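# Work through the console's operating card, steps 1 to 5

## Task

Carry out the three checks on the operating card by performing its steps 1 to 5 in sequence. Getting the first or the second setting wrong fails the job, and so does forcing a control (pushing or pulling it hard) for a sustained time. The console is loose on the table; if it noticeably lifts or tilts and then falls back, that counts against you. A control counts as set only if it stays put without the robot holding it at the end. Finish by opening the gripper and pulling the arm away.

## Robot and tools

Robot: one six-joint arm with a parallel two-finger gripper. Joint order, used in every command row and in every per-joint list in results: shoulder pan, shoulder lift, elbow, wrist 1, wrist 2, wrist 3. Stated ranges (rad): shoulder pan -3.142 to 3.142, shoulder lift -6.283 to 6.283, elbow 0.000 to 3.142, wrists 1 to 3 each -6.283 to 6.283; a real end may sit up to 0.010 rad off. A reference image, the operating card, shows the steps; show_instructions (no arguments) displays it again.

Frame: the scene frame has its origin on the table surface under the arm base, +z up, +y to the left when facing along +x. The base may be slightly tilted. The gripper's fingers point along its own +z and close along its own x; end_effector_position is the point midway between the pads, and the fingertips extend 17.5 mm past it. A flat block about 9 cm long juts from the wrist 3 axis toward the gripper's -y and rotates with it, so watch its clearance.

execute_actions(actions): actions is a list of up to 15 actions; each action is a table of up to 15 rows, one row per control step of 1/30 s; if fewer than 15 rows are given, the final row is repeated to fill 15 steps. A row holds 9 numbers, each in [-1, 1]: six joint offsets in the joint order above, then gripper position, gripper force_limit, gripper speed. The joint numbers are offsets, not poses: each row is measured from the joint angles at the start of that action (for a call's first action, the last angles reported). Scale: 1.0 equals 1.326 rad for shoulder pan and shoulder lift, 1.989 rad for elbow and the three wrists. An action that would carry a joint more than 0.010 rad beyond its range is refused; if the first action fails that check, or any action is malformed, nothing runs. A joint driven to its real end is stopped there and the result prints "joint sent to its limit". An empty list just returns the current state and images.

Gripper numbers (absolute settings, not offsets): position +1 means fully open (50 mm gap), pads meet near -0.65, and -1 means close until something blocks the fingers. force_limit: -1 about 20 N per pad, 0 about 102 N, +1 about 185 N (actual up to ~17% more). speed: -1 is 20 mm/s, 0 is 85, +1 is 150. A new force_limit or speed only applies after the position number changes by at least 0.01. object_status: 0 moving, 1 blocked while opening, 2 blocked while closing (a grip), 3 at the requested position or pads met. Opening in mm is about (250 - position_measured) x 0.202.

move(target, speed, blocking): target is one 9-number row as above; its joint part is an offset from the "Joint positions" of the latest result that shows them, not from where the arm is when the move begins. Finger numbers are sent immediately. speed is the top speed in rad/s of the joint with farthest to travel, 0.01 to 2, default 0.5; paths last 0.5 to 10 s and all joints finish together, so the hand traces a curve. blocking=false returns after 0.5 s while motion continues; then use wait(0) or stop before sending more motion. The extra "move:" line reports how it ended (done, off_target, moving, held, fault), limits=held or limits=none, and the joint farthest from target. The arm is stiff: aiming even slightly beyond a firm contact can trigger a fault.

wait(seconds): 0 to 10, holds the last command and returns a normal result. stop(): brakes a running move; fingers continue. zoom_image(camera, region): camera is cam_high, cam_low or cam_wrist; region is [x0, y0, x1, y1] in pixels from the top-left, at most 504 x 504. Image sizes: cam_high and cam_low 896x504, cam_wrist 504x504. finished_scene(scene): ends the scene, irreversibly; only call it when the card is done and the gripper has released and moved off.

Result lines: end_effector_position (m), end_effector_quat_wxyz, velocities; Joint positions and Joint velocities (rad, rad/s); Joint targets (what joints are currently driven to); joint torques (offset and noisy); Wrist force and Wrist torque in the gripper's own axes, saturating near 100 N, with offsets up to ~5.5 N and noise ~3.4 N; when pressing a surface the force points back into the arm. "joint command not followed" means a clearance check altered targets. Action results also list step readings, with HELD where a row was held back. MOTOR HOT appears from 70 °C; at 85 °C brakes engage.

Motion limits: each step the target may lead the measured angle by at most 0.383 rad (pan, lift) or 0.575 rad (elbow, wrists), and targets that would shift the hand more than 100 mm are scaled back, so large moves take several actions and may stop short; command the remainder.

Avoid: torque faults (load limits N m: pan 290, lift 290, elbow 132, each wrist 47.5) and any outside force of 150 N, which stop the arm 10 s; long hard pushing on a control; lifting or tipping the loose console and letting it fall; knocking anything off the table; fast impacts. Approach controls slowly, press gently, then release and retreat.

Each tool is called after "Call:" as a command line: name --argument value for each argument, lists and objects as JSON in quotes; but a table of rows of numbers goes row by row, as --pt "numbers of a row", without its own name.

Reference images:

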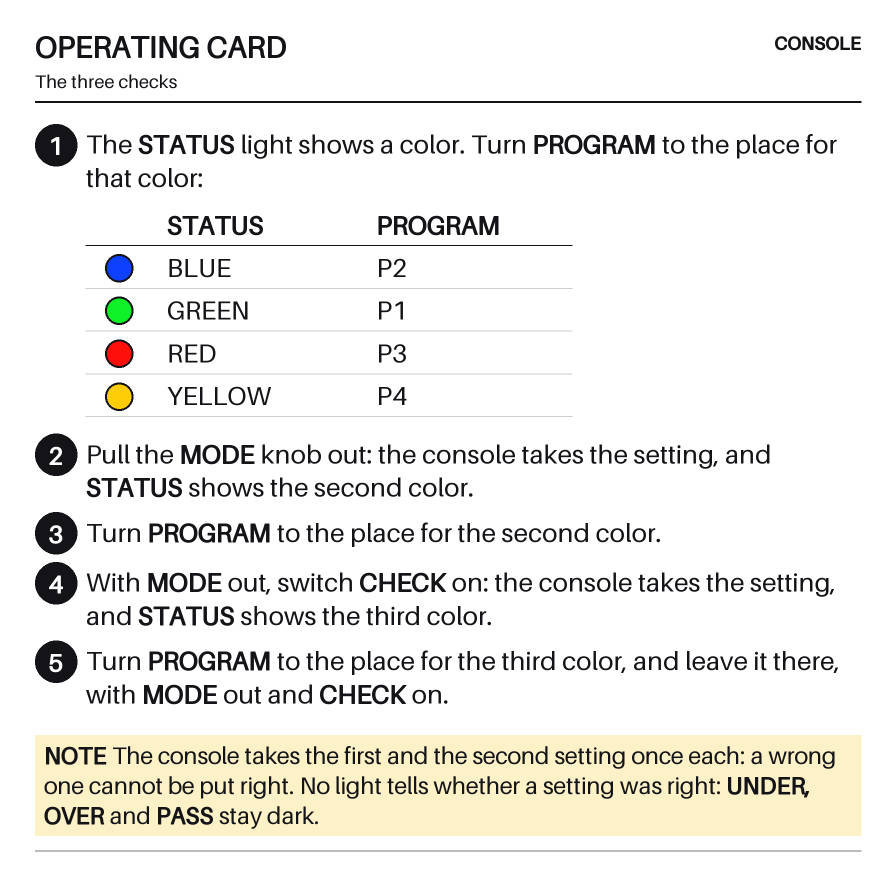

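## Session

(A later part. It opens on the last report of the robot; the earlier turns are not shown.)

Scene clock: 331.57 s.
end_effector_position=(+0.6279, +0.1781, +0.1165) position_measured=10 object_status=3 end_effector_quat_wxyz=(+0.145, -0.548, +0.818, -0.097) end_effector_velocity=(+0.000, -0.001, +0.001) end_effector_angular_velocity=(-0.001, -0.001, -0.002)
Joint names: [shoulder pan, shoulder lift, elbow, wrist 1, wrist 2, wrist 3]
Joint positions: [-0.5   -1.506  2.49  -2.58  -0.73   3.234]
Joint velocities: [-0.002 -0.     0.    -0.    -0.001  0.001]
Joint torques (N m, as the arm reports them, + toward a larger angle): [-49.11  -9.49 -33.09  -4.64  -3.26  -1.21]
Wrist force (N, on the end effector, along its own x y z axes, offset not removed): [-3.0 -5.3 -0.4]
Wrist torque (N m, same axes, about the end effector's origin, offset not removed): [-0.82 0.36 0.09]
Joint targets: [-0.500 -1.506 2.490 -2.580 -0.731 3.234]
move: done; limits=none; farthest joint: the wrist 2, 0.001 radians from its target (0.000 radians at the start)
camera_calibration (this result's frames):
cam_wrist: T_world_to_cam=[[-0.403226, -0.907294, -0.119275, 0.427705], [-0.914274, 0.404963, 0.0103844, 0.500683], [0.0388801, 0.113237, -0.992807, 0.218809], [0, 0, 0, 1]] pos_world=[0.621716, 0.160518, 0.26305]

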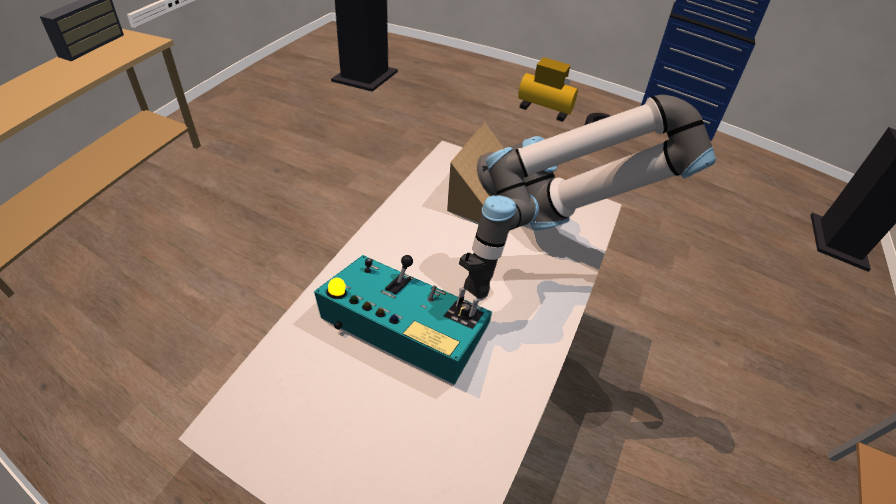

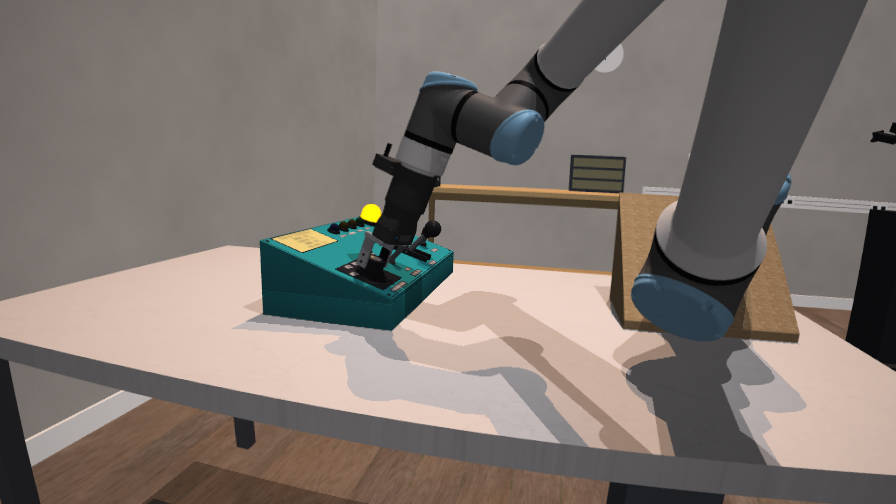

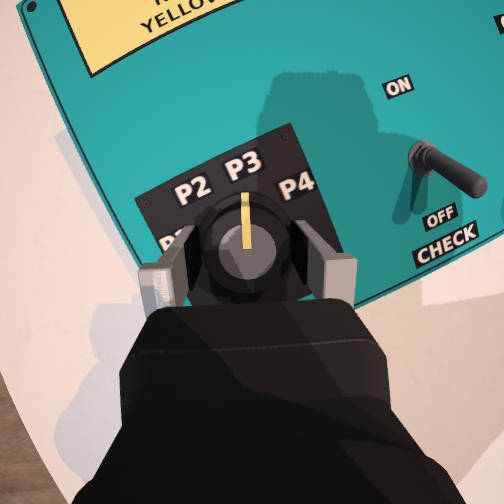

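Call:
move --target '[-0.00073,0.0001,0.00055,-0.00005,0,-0.0003,0.95,-0.8,0]'

Call:
move --target '[0,0,0,0,0,0,-1,-0.8,-0.5]'

Scene clock: 354.07 s.
end_effector_position=(+0.6274, +0.1775, +0.1163) position_measured=10 object_status=3 end_effector_quat_wxyz=(+0.145, -0.547, +0.819, -0.097) end_effector_velocity=(-0.000, +0.000, +0.000) end_effector_angular_velocity=(-0.001, -0.000, +0.001)
Joint names: [shoulder pan, shoulder lift, elbow, wrist 1, wrist 2, wrist 3]
Joint positions: [-0.5   -1.506  2.492 -2.58  -0.731  3.234]
Joint velocities: [ 0.    -0.001  0.    -0.    -0.     0.   ]
Joint torques (N m, as the arm reports them, + toward a larger angle): [-47.74   3.68 -26.17  -6.68   1.32  -1.6 ]
Wrist force (N, on the end effector, along its own x y z axes, offset not removed): [-3.9 3.6 -1.1]
Wrist torque (N m, same axes, about the end effector's origin, offset not removed): [0.53 0.49 0.08]
Joint targets: [-0.500 -1.506 2.492 -2.580 -0.730 3.234]
move: done; limits=none; farthest joint: the shoulder pan, 0.001 radians from its target (0.001 radians at the start)
camera_calibration (this result's frames):
cam_wrist: T_world_to_cam=[[-0.403992, -0.90694, -0.119374, 0.427368], [-0.913935, 0.405725, 0.0105044, 0.50011], [0.0389061, 0.113344, -0.992794, 0.218675], [0, 0, 0, 1]] pos_world=[0.621213, 0.159905, 0.262862]

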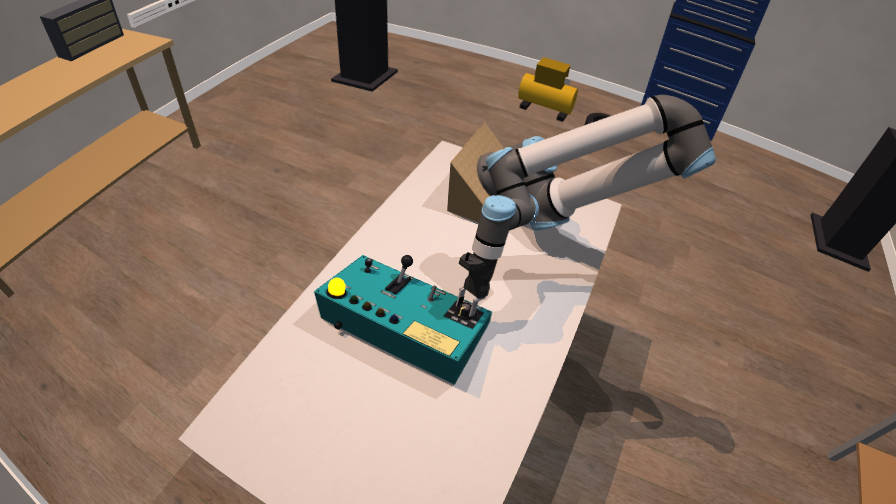

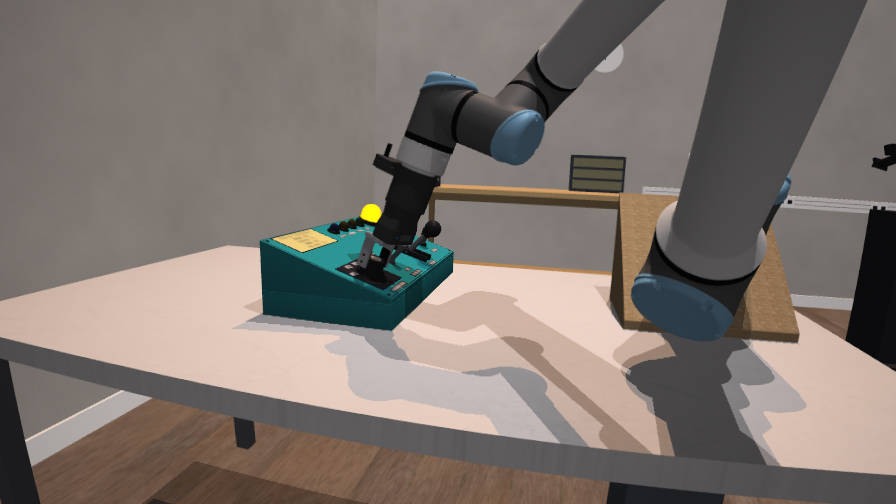

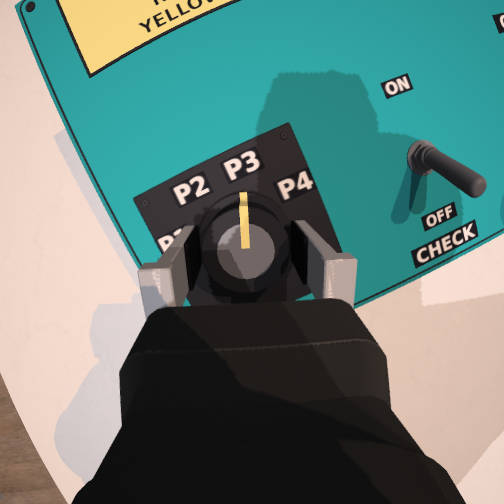

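Scene clock: 354.57 s.
end_effector_position=(+0.6274, +0.1775, +0.1163) position_measured=37 object_status=2 end_effector_quat_wxyz=(+0.145, -0.547, +0.819, -0.097) end_effector_velocity=(+0.000, -0.001, +0.001) end_effector_angular_velocity=(-0.000, -0.001, -0.001)
Joint names: [shoulder pan, shoulder lift, elbow, wrist 1, wrist 2, wrist 3]
Joint positions: [-0.5   -1.506  2.492 -2.58  -0.731  3.234]
Joint velocities: [-0.001 -0.001 -0.     0.001 -0.    -0.   ]
Joint torques (N m, as the arm reports them, + toward a larger angle): [-44.43   2.87 -28.55  -6.5    1.36  -0.81]
Wrist force (N, on the end effector, along its own x y z axes, offset not removed): [-5.1 -4.5 -0.5]
Wrist torque (N m, same axes, about the end effector's origin, offset not removed): [-0.98 0.37 -0.03]
Joint targets: [-0.500 -1.506 2.492 -2.580 -0.731 3.234]
move: done; limits=none; farthest joint: the shoulder pan, 0.000 radians from its target (0.000 radians at the start)
camera_calibration (this result's frames):
cam_wrist: T_world_to_cam=[[-0.404002, -0.906935, -0.119377, 0.427363], [-0.91393, 0.405735, 0.0105073, 0.5001], [0.0389061, 0.113347, -0.992793, 0.218672], [0, 0, 0, 1]] pos_world=[0.621205, 0.159896, 0.262859]

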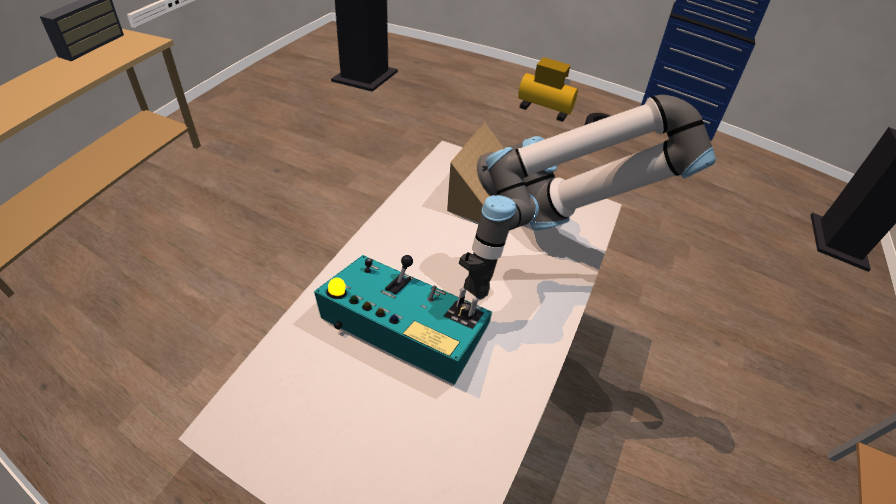

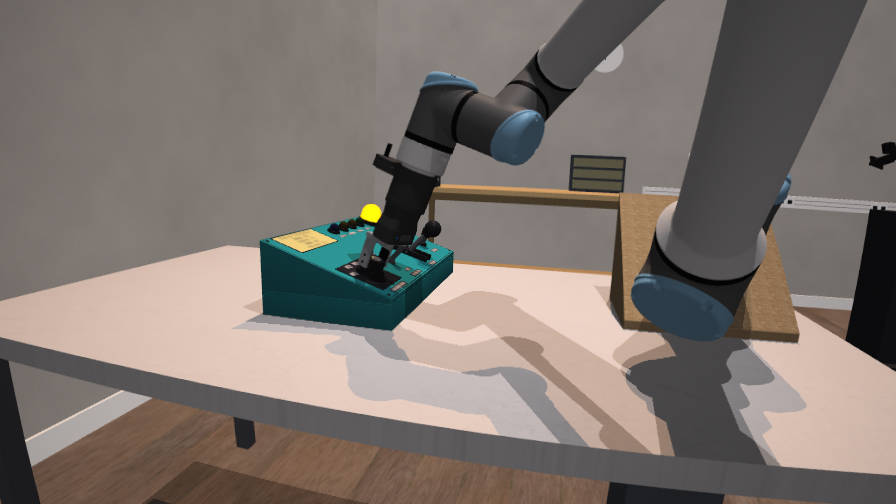

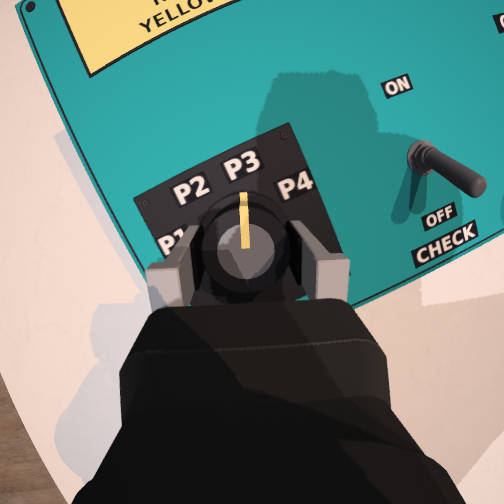

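Call:
move --target '[0.00985,-0.0034,-0.0059,0.00076,-0.0002,0.2073,-1,-0.8,-0.5]' --speed 0.5

Scene clock: 372.77 s.
end_effector_position=(+0.6274, +0.1775, +0.1163) position_measured=37 object_status=2 end_effector_quat_wxyz=(+0.161, -0.377, +0.909, -0.067) end_effector_velocity=(+0.000, -0.001, +0.000) end_effector_angular_velocity=(+0.000, -0.000, -0.002)
Joint names: [shoulder pan, shoulder lift, elbow, wrist 1, wrist 2, wrist 3]
Joint positions: [-0.487 -1.51   2.48  -2.578 -0.731  3.645]
Joint velocities: [-0.001 -0.    -0.     0.001 -0.001  0.002]
Joint torques (N m, as the arm reports them, + toward a larger angle): [-21.94 -27.89 -45.8   -2.12   2.56   2.37]
Wrist force (N, on the end effector, along its own x y z axes, offset not removed): [7.3 -3.1 -5.3]
Wrist torque (N m, same axes, about the end effector's origin, offset not removed): [-0.01 1.62 -0.20]
Joint targets: [-0.487 -1.510 2.480 -2.578 -0.731 3.646]
move: done; limits=none; farthest joint: the wrist 3, 0.001 radians from its target (0.413 radians at the start)
camera_calibration (this result's frames):
cam_wrist: T_world_to_cam=[[-0.699552, -0.67739, -0.22753, 0.584675], [-0.707372, 0.701569, 0.0861749, 0.309169], [0.101254, 0.221232, -0.969951, 0.157803], [0, 0, 0, 1]] pos_world=[0.61173, 0.144239, 0.259449]

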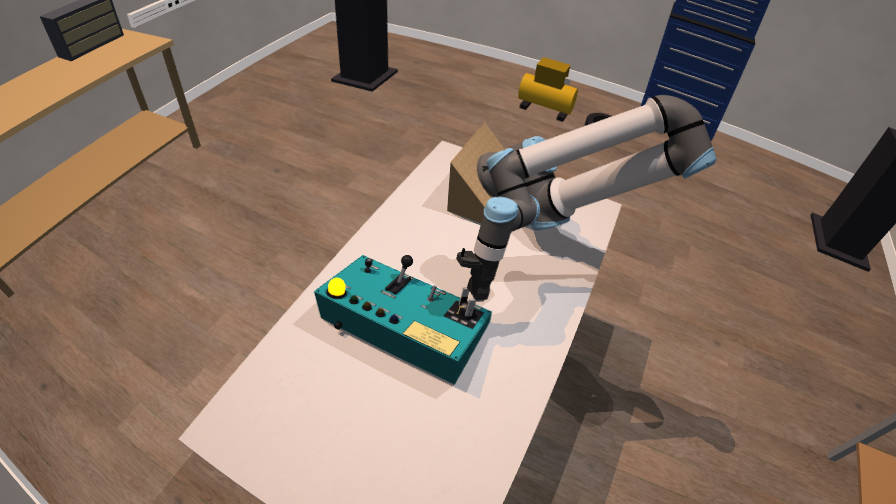

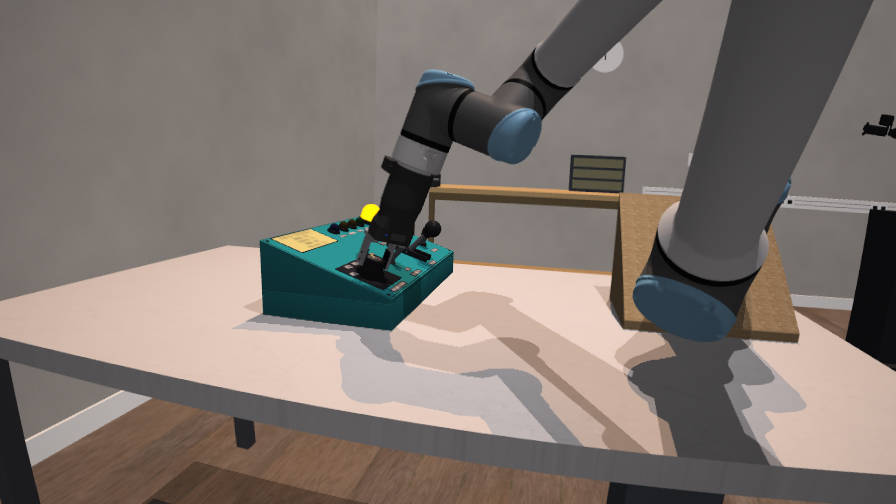

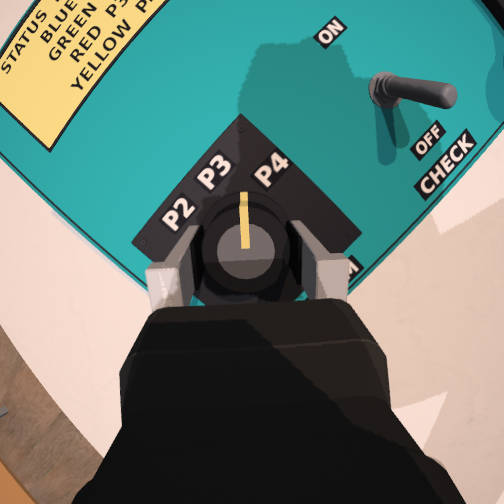

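Call:
move --target '[0.00778,0.00158,-0.00793,0.0011,-0.00025,0.2052,-1,-0.8,-0.5]' --speed 0.5

Call:
move --target '[0,0,0,0,0,0,1,-0.8,0]'

Scene clock: 384.07 s.
end_effector_position=(+0.6272, +0.1776, +0.1162) position_measured=37 object_status=2 end_effector_quat_wxyz=(+0.171, -0.193, +0.966, -0.034) end_effector_velocity=(+0.001, +0.000, +0.001) end_effector_angular_velocity=(+0.001, -0.001, -0.004)
Joint names: [shoulder pan, shoulder lift, elbow, wrist 1, wrist 2, wrist 3]
Joint positions: [-0.477 -1.508  2.464 -2.576 -0.732  4.053]
Joint velocities: [-0.     0.    -0.002  0.     0.     0.004]
Joint torques (N m, as the arm reports them, + toward a larger angle): [-15.58  -2.6  -45.7   -2.64   3.97   2.19]
Wrist force (N, on the end effector, along its own x y z axes, offset not removed): [6.3 -13.8 -6.0]
Wrist torque (N m, same axes, about the end effector's origin, offset not removed): [0.15 1.96 0.06]
Joint targets: [-0.477 -1.508 2.464 -2.576 -0.732 4.054]
move: done; limits=none; farthest joint: the shoulder pan, 0.000 radians from its target (0.011 radians at the start)
camera_calibration (this result's frames):
cam_wrist: T_world_to_cam=[[-0.890311, -0.344934, -0.297265, 0.653246], [-0.410263, 0.890874, 0.195008, 0.0763946], [0.19756, 0.295574, -0.934669, 0.0800005], [0, 0, 0, 1]] pos_world=[0.597129, 0.133623, 0.254063]

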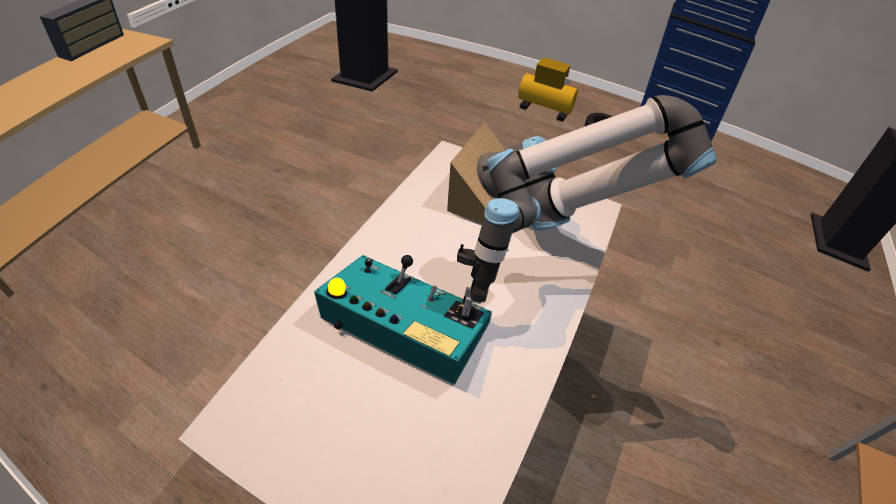

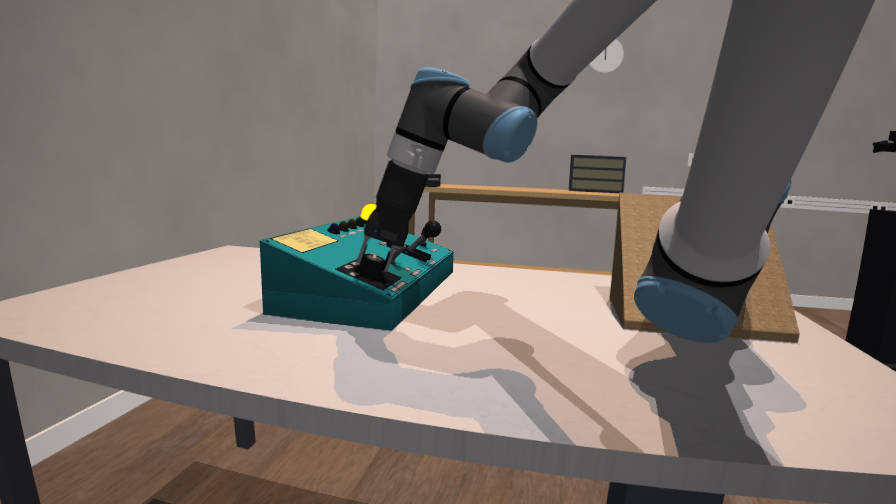

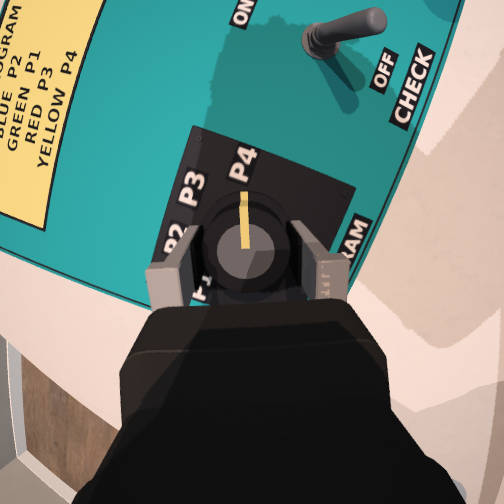

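Scene clock: 384.57 s.
end_effector_position=(+0.6272, +0.1776, +0.1162) position_measured=3 object_status=3 end_effector_quat_wxyz=(+0.171, -0.193, +0.966, -0.034) end_effector_velocity=(+0.000, +0.001, +0.001) end_effector_angular_velocity=(+0.001, -0.002, +0.002)
Joint names: [shoulder pan, shoulder lift, elbow, wrist 1, wrist 2, wrist 3]
Joint positions: [-0.477 -1.508  2.464 -2.576 -0.732  4.053]
Joint velocities: [-0.    -0.002 -0.     0.001  0.002  0.   ]
Joint torques (N m, as the arm reports them, + toward a larger angle): [-34.45  -1.45 -30.63  -2.42   2.47  -1.1 ]
Wrist force (N, on the end effector, along its own x y z axes, offset not removed): [-0.4 0.5 -0.3]
Wrist torque (N m, same axes, about the end effector's origin, offset not removed): [0.12 -0.04 -0.01]
Joint targets: [-0.477 -1.508 2.464 -2.576 -0.732 4.053]
move: done; limits=none; farthest joint: the shoulder pan, 0.000 radians from its target (0.000 radians at the start)
camera_calibration (this result's frames):
cam_wrist: T_world_to_cam=[[-0.890298, -0.344941, -0.297296, 0.653305], [-0.410282, 0.890863, 0.195017, 0.0763841], [0.19758, 0.295598, -0.934657, 0.0799822], [0, 0, 0, 1]] pos_world=[0.597172, 0.133661, 0.254085]

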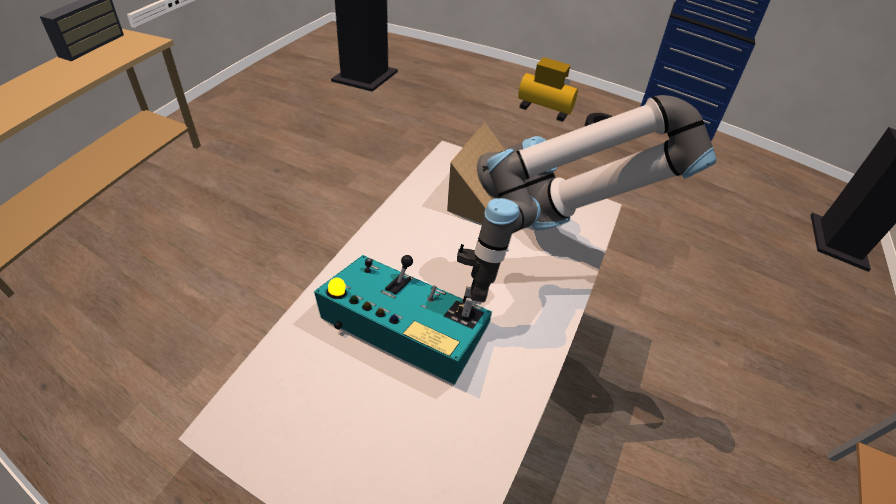

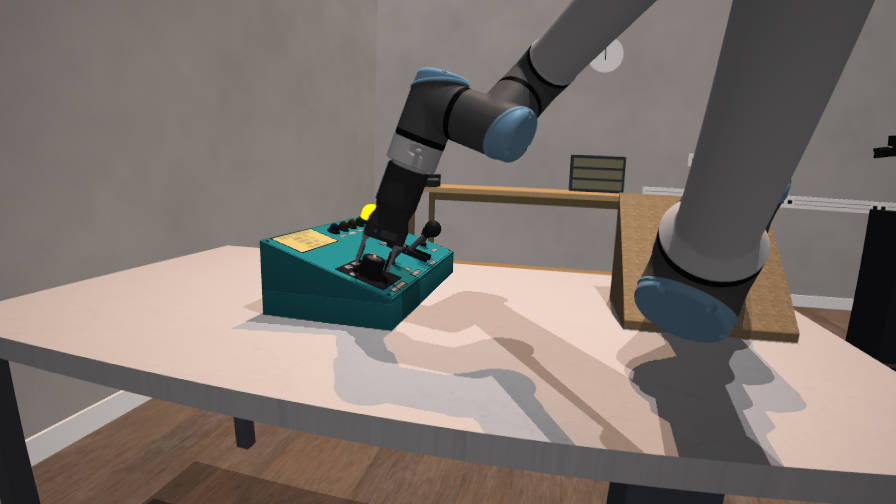

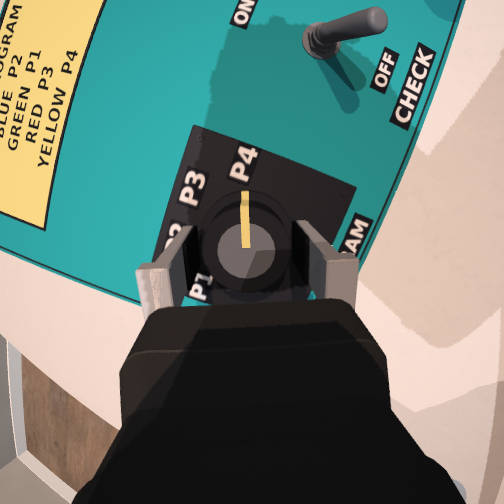

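Call:
move --target '[-0.035,-0.0532,-0.0029,0.0645,0,-0.035,1,-0.8,0]' --speed 0.3

Call:
move --target '[-0.3194,0.1025,-0.0249,0.1728,-0.0468,-0.8904,1,-0.8,0]' --speed 1.3

Call:
move --target '[-0.0367,0.2916,-0.0364,-0.1382,-0.0107,-0.0296,1,-0.8,0]' --speed 0.4

Call:
zoom_image --camera "cam_wrist" --region '[160, 140, 340, 320]'

Scene clock: 424.20 s.
end_effector_position=(+0.6169, +0.1782, +0.1454) position_measured=3 object_status=3 end_effector_quat_wxyz=(+0.171, -0.193, +0.966, -0.035) end_effector_velocity=(-0.001, -0.001, +0.000) end_effector_angular_velocity=(+0.002, +0.000, -0.002)
Joint names: [shoulder pan, shoulder lift, elbow, wrist 1, wrist 2, wrist 3]
Joint positions: [-0.523 -1.578  2.458 -2.448 -0.732  3.984]
Joint velocities: [-0.002 -0.001  0.     0.003  0.    -0.001]
Joint torques (N m, as the arm reports them, + toward a larger angle): [-45.54 -16.85 -44.11  -0.99  -2.08  -1.69]
Wrist force (N, on the end effector, along its own x y z axes, offset not removed): [0.8 2.8 -3.0]
Wrist torque (N m, same axes, about the end effector's origin, offset not removed): [0.46 -0.18 -0.10]
Joint targets: [-0.523 -1.579 2.458 -2.448 -0.732 3.984]
move: done; limits=none; farthest joint: the shoulder pan, 0.000 radians from its target (0.046 radians at the start)
camera_calibration (this result's frames):
cam_wrist: T_world_to_cam=[[-0.890588, -0.344856, -0.296526, 0.653004], [-0.409826, 0.891205, 0.194415, 0.0656595], [0.197221, 0.294668, -0.935027, 0.109566], [0, 0, 0, 1]] pos_world=[0.586858, 0.134391, 0.283315]

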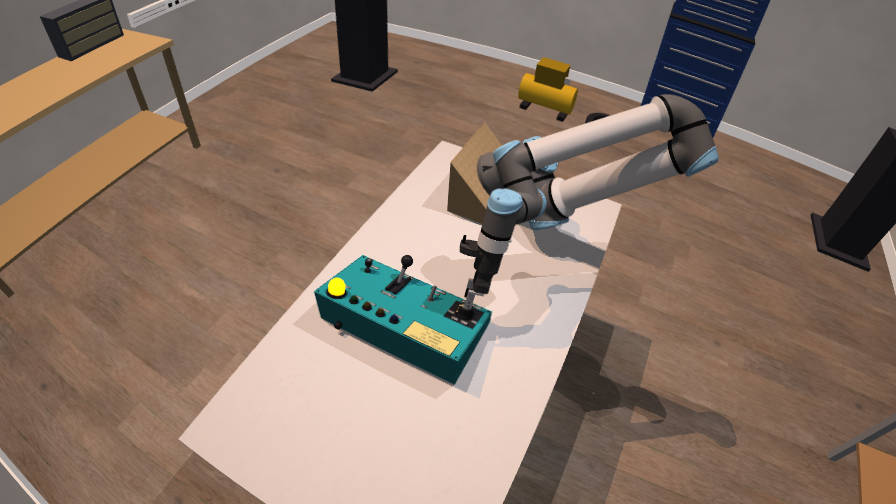

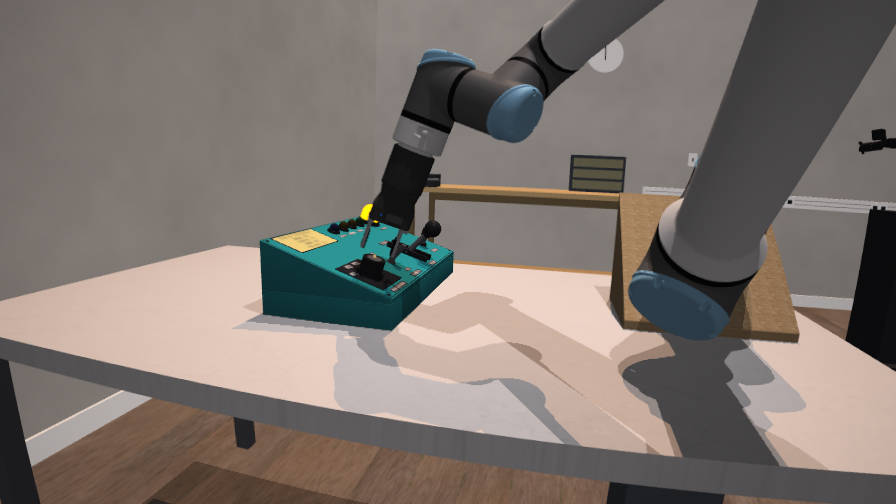

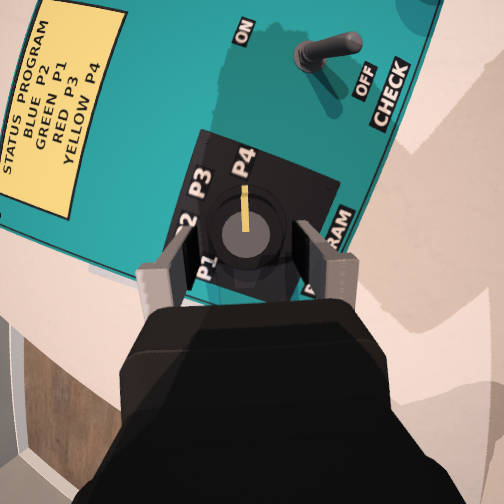

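Scene clock: 426.53 s.
end_effector_position=(+0.5797, -0.0195, +0.2507) position_measured=3 object_status=3 end_effector_quat_wxyz=(-0.124, +0.696, -0.696, +0.123) end_effector_velocity=(-0.002, -0.001, -0.001) end_effector_angular_velocity=(+0.002, +0.002, -0.001)
Joint names: [shoulder pan, shoulder lift, elbow, wrist 1, wrist 2, wrist 3]
Joint positions: [-0.947 -1.443  2.409 -2.105 -0.825  2.214]
Joint velocities: [-0.002  0.002  0.002  0.001 -0.001 -0.004]
Joint torques (N m, as the arm reports them, + toward a larger angle): [-52.96   9.56 -51.45  -1.37  -2.93  -0.86]
Wrist force (N, on the end effector, along its own x y z axes, offset not removed): [1.5 -1.3 2.2]
Wrist torque (N m, same axes, about the end effector's origin, offset not removed): [-0.13 -0.49 -0.11]
Joint targets: [-0.947 -1.442 2.409 -2.104 -0.825 2.213]
move: done; limits=none; farthest joint: the shoulder pan, 0.000 radians from its target (0.423 radians at the start)
camera_calibration (this result's frames):
cam_wrist: T_world_to_cam=[[-0.0484908, -0.998771, 0.0102655, 0.00517031], [-0.998617, 0.0482693, -0.0208243, 0.585001], [0.0203032, -0.0112611, -0.99973, 0.386426], [0, 0, 0, 1]] pos_world=[0.576597, -0.0187221, 0.398451]

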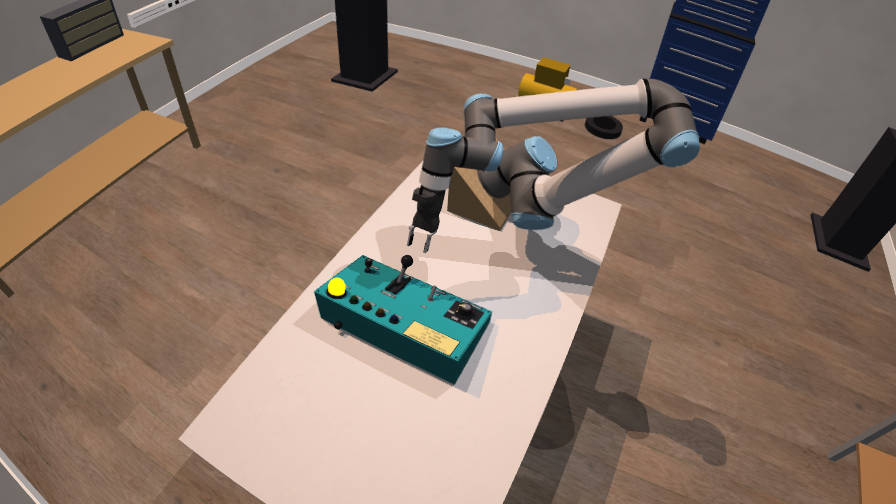

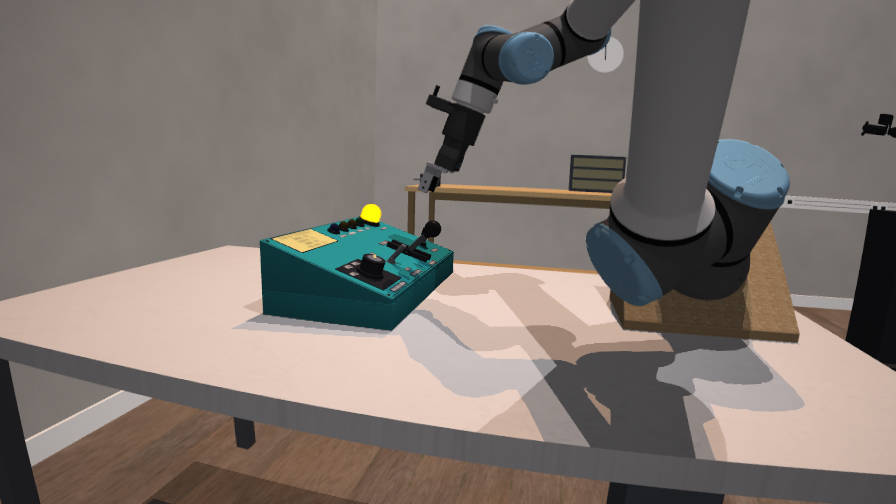

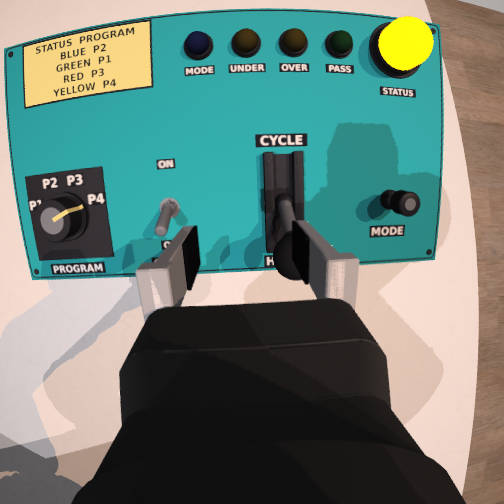

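Scene clock: 428.20 s.
end_effector_position=(+0.6000, -0.1793, +0.1898) position_measured=3 object_status=3 end_effector_quat_wxyz=(-0.124, +0.696, -0.696, +0.123) end_effector_velocity=(+0.000, -0.002, -0.001) end_effector_angular_velocity=(+0.001, -0.000, +0.000)
Joint names: [shoulder pan, shoulder lift, elbow, wrist 1, wrist 2, wrist 3]
Joint positions: [-0.995 -1.056  2.336 -2.379 -0.846  2.155]
Joint velocities: [-0.001  0.004 -0.001 -0.002  0.    -0.001]
Joint torques (N m, as the arm reports them, + toward a larger angle): [-59.56  -9.16 -47.15  -7.48  -2.83  -1.31]
Wrist force (N, on the end effector, along its own x y z axes, offset not removed): [0.0 0.5 1.1]
Wrist torque (N m, same axes, about the end effector's origin, offset not removed): [0.19 -0.10 -0.03]
Joint targets: [-0.995 -1.056 2.336 -2.379 -0.846 2.155]
move: done; limits=none; farthest joint: the wrist 1, 0.001 radians from its target (0.275 radians at the start)
camera_calibration (this result's frames):
cam_wrist: T_world_to_cam=[[-0.0485335, -0.998767, 0.0104286, -0.152876], [-0.998613, 0.0483074, -0.0209352, 0.611764], [0.0204056, -0.0114302, -0.999726, 0.323238], [0, 0, 0, 1]] pos_world=[0.596901, -0.178546, 0.337551]

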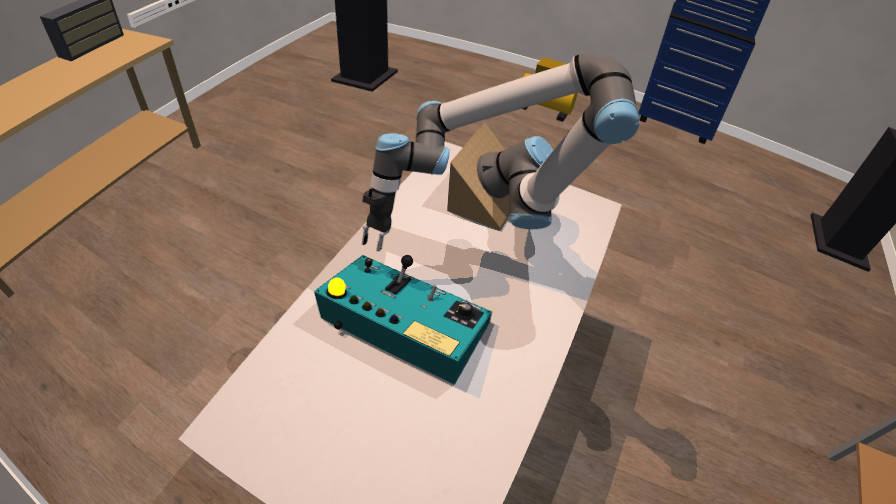

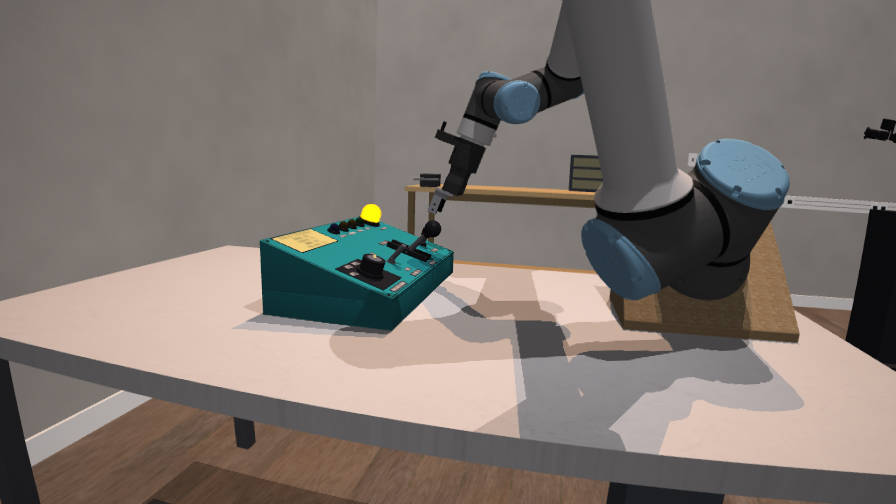

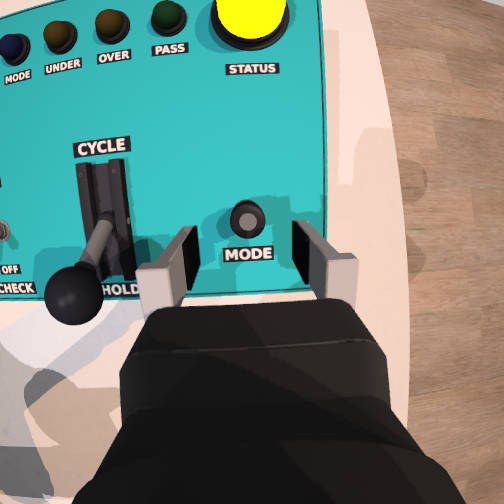

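Region (160, 140, 340, 320) of cam_wrist's 504x504 image, scaled by 2.800, with more detail than that image has.

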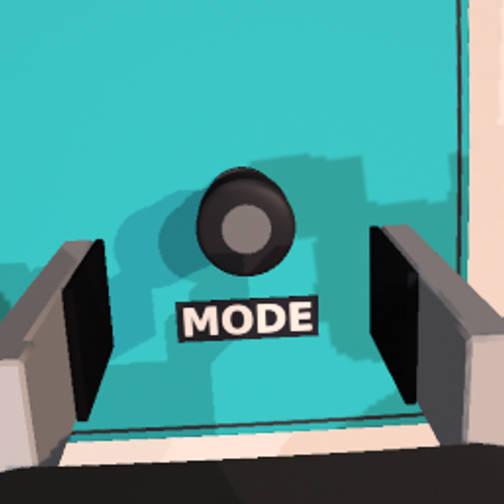

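Call:
move --target '[0.0644,0.09354,0.00378,-0.1019,0.01818,0.0528,1,-0.8,0]' --speed 0.2

Call:
zoom_image --camera "cam_wrist" --region '[160, 140, 340, 320]'

Call:
zoom_image --camera "cam_high" --region '[330, 220, 420, 300]'

Scene clock: 455.67 s.
end_effector_position=(+0.6256, -0.1819, +0.1216) position_measured=3 object_status=3 end_effector_quat_wxyz=(-0.124, +0.696, -0.696, +0.123) end_effector_velocity=(+0.000, +0.000, -0.001) end_effector_angular_velocity=(+0.000, -0.002, +0.001)
Joint names: [shoulder pan, shoulder lift, elbow, wrist 1, wrist 2, wrist 3]
Joint positions: [-0.91  -0.933  2.344 -2.581 -0.81   2.26 ]
Joint velocities: [ 0.     0.002  0.001 -0.003  0.002  0.   ]
Joint torques (N m, as the arm reports them, + toward a larger angle): [-38.69 -16.07 -26.79  -7.59   4.26   3.09]
Wrist force (N, on the end effector, along its own x y z axes, offset not removed): [-0.8 -3.2 -3.2]
Wrist torque (N m, same axes, about the end effector's origin, offset not removed): [-0.67 -0.11 -0.13]
Joint targets: [-0.910 -0.932 2.344 -2.582 -0.810 2.260]
move: done; limits=none; farthest joint: the shoulder lift, 0.001 radians from its target (0.124 radians at the start)
camera_calibration (this result's frames):
cam_wrist: T_world_to_cam=[[-0.0484509, -0.998771, 0.0104317, -0.153581], [-0.998617, 0.0482244, -0.0209615, 0.636032], [0.0204326, -0.0114328, -0.999726, 0.254504], [0, 0, 0, 1]] pos_world=[0.622511, -0.181155, 0.269368]

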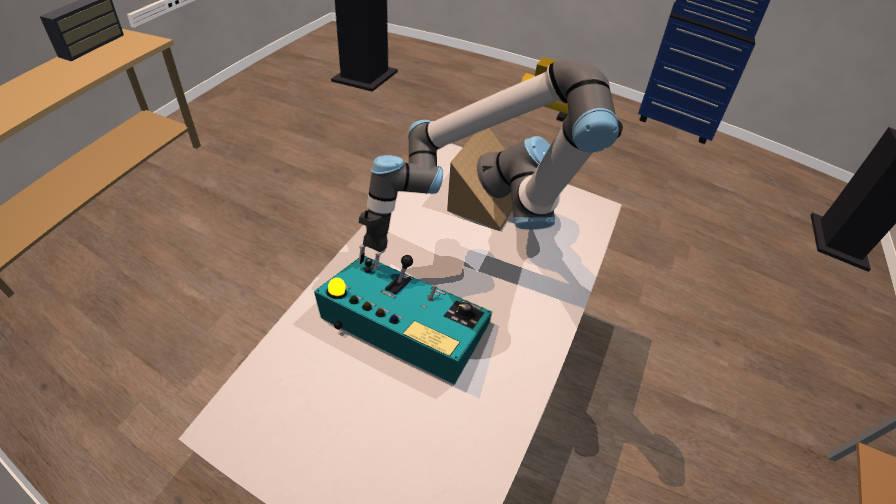

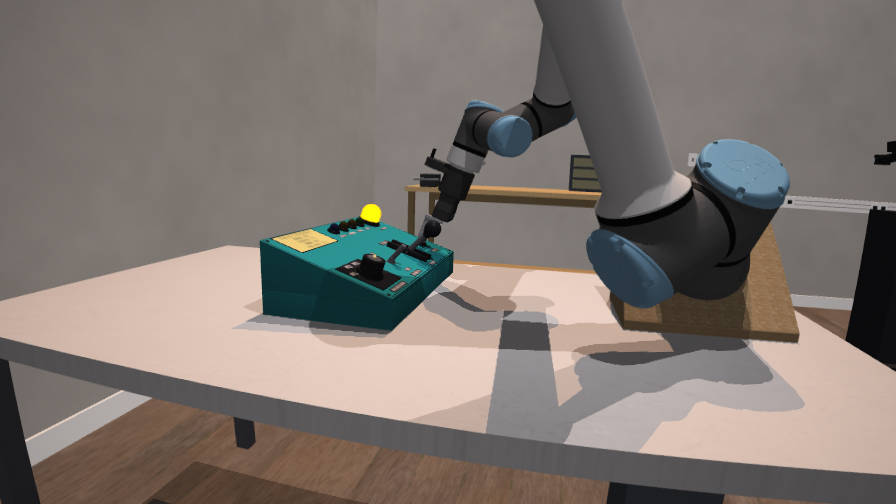

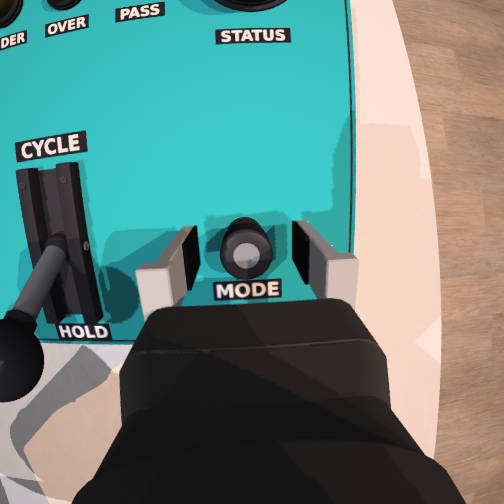

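Region (160, 140, 340, 320) of cam_wrist's 504x504 image, scaled by 2.800, with more detail than that image has.

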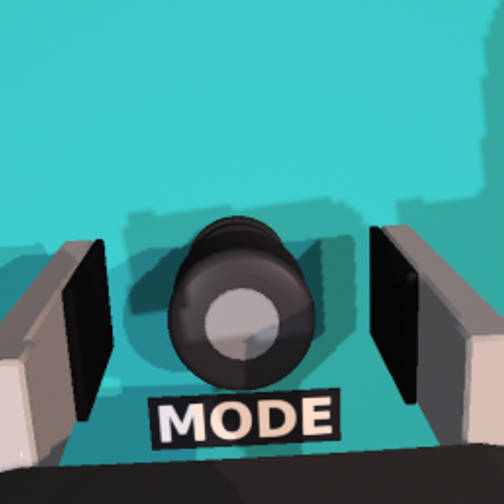

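Region (330, 220, 420, 300) of cam_high's 896x504 image, scaled by 5.600, with more detail than that image has.

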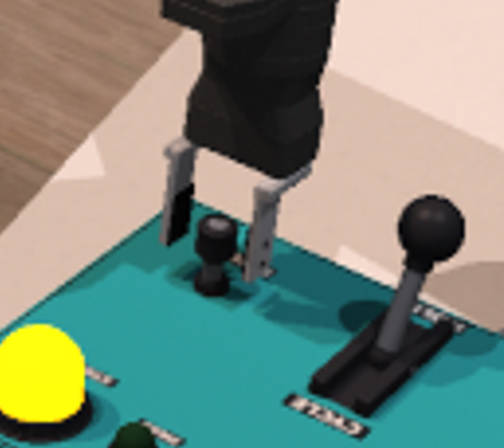

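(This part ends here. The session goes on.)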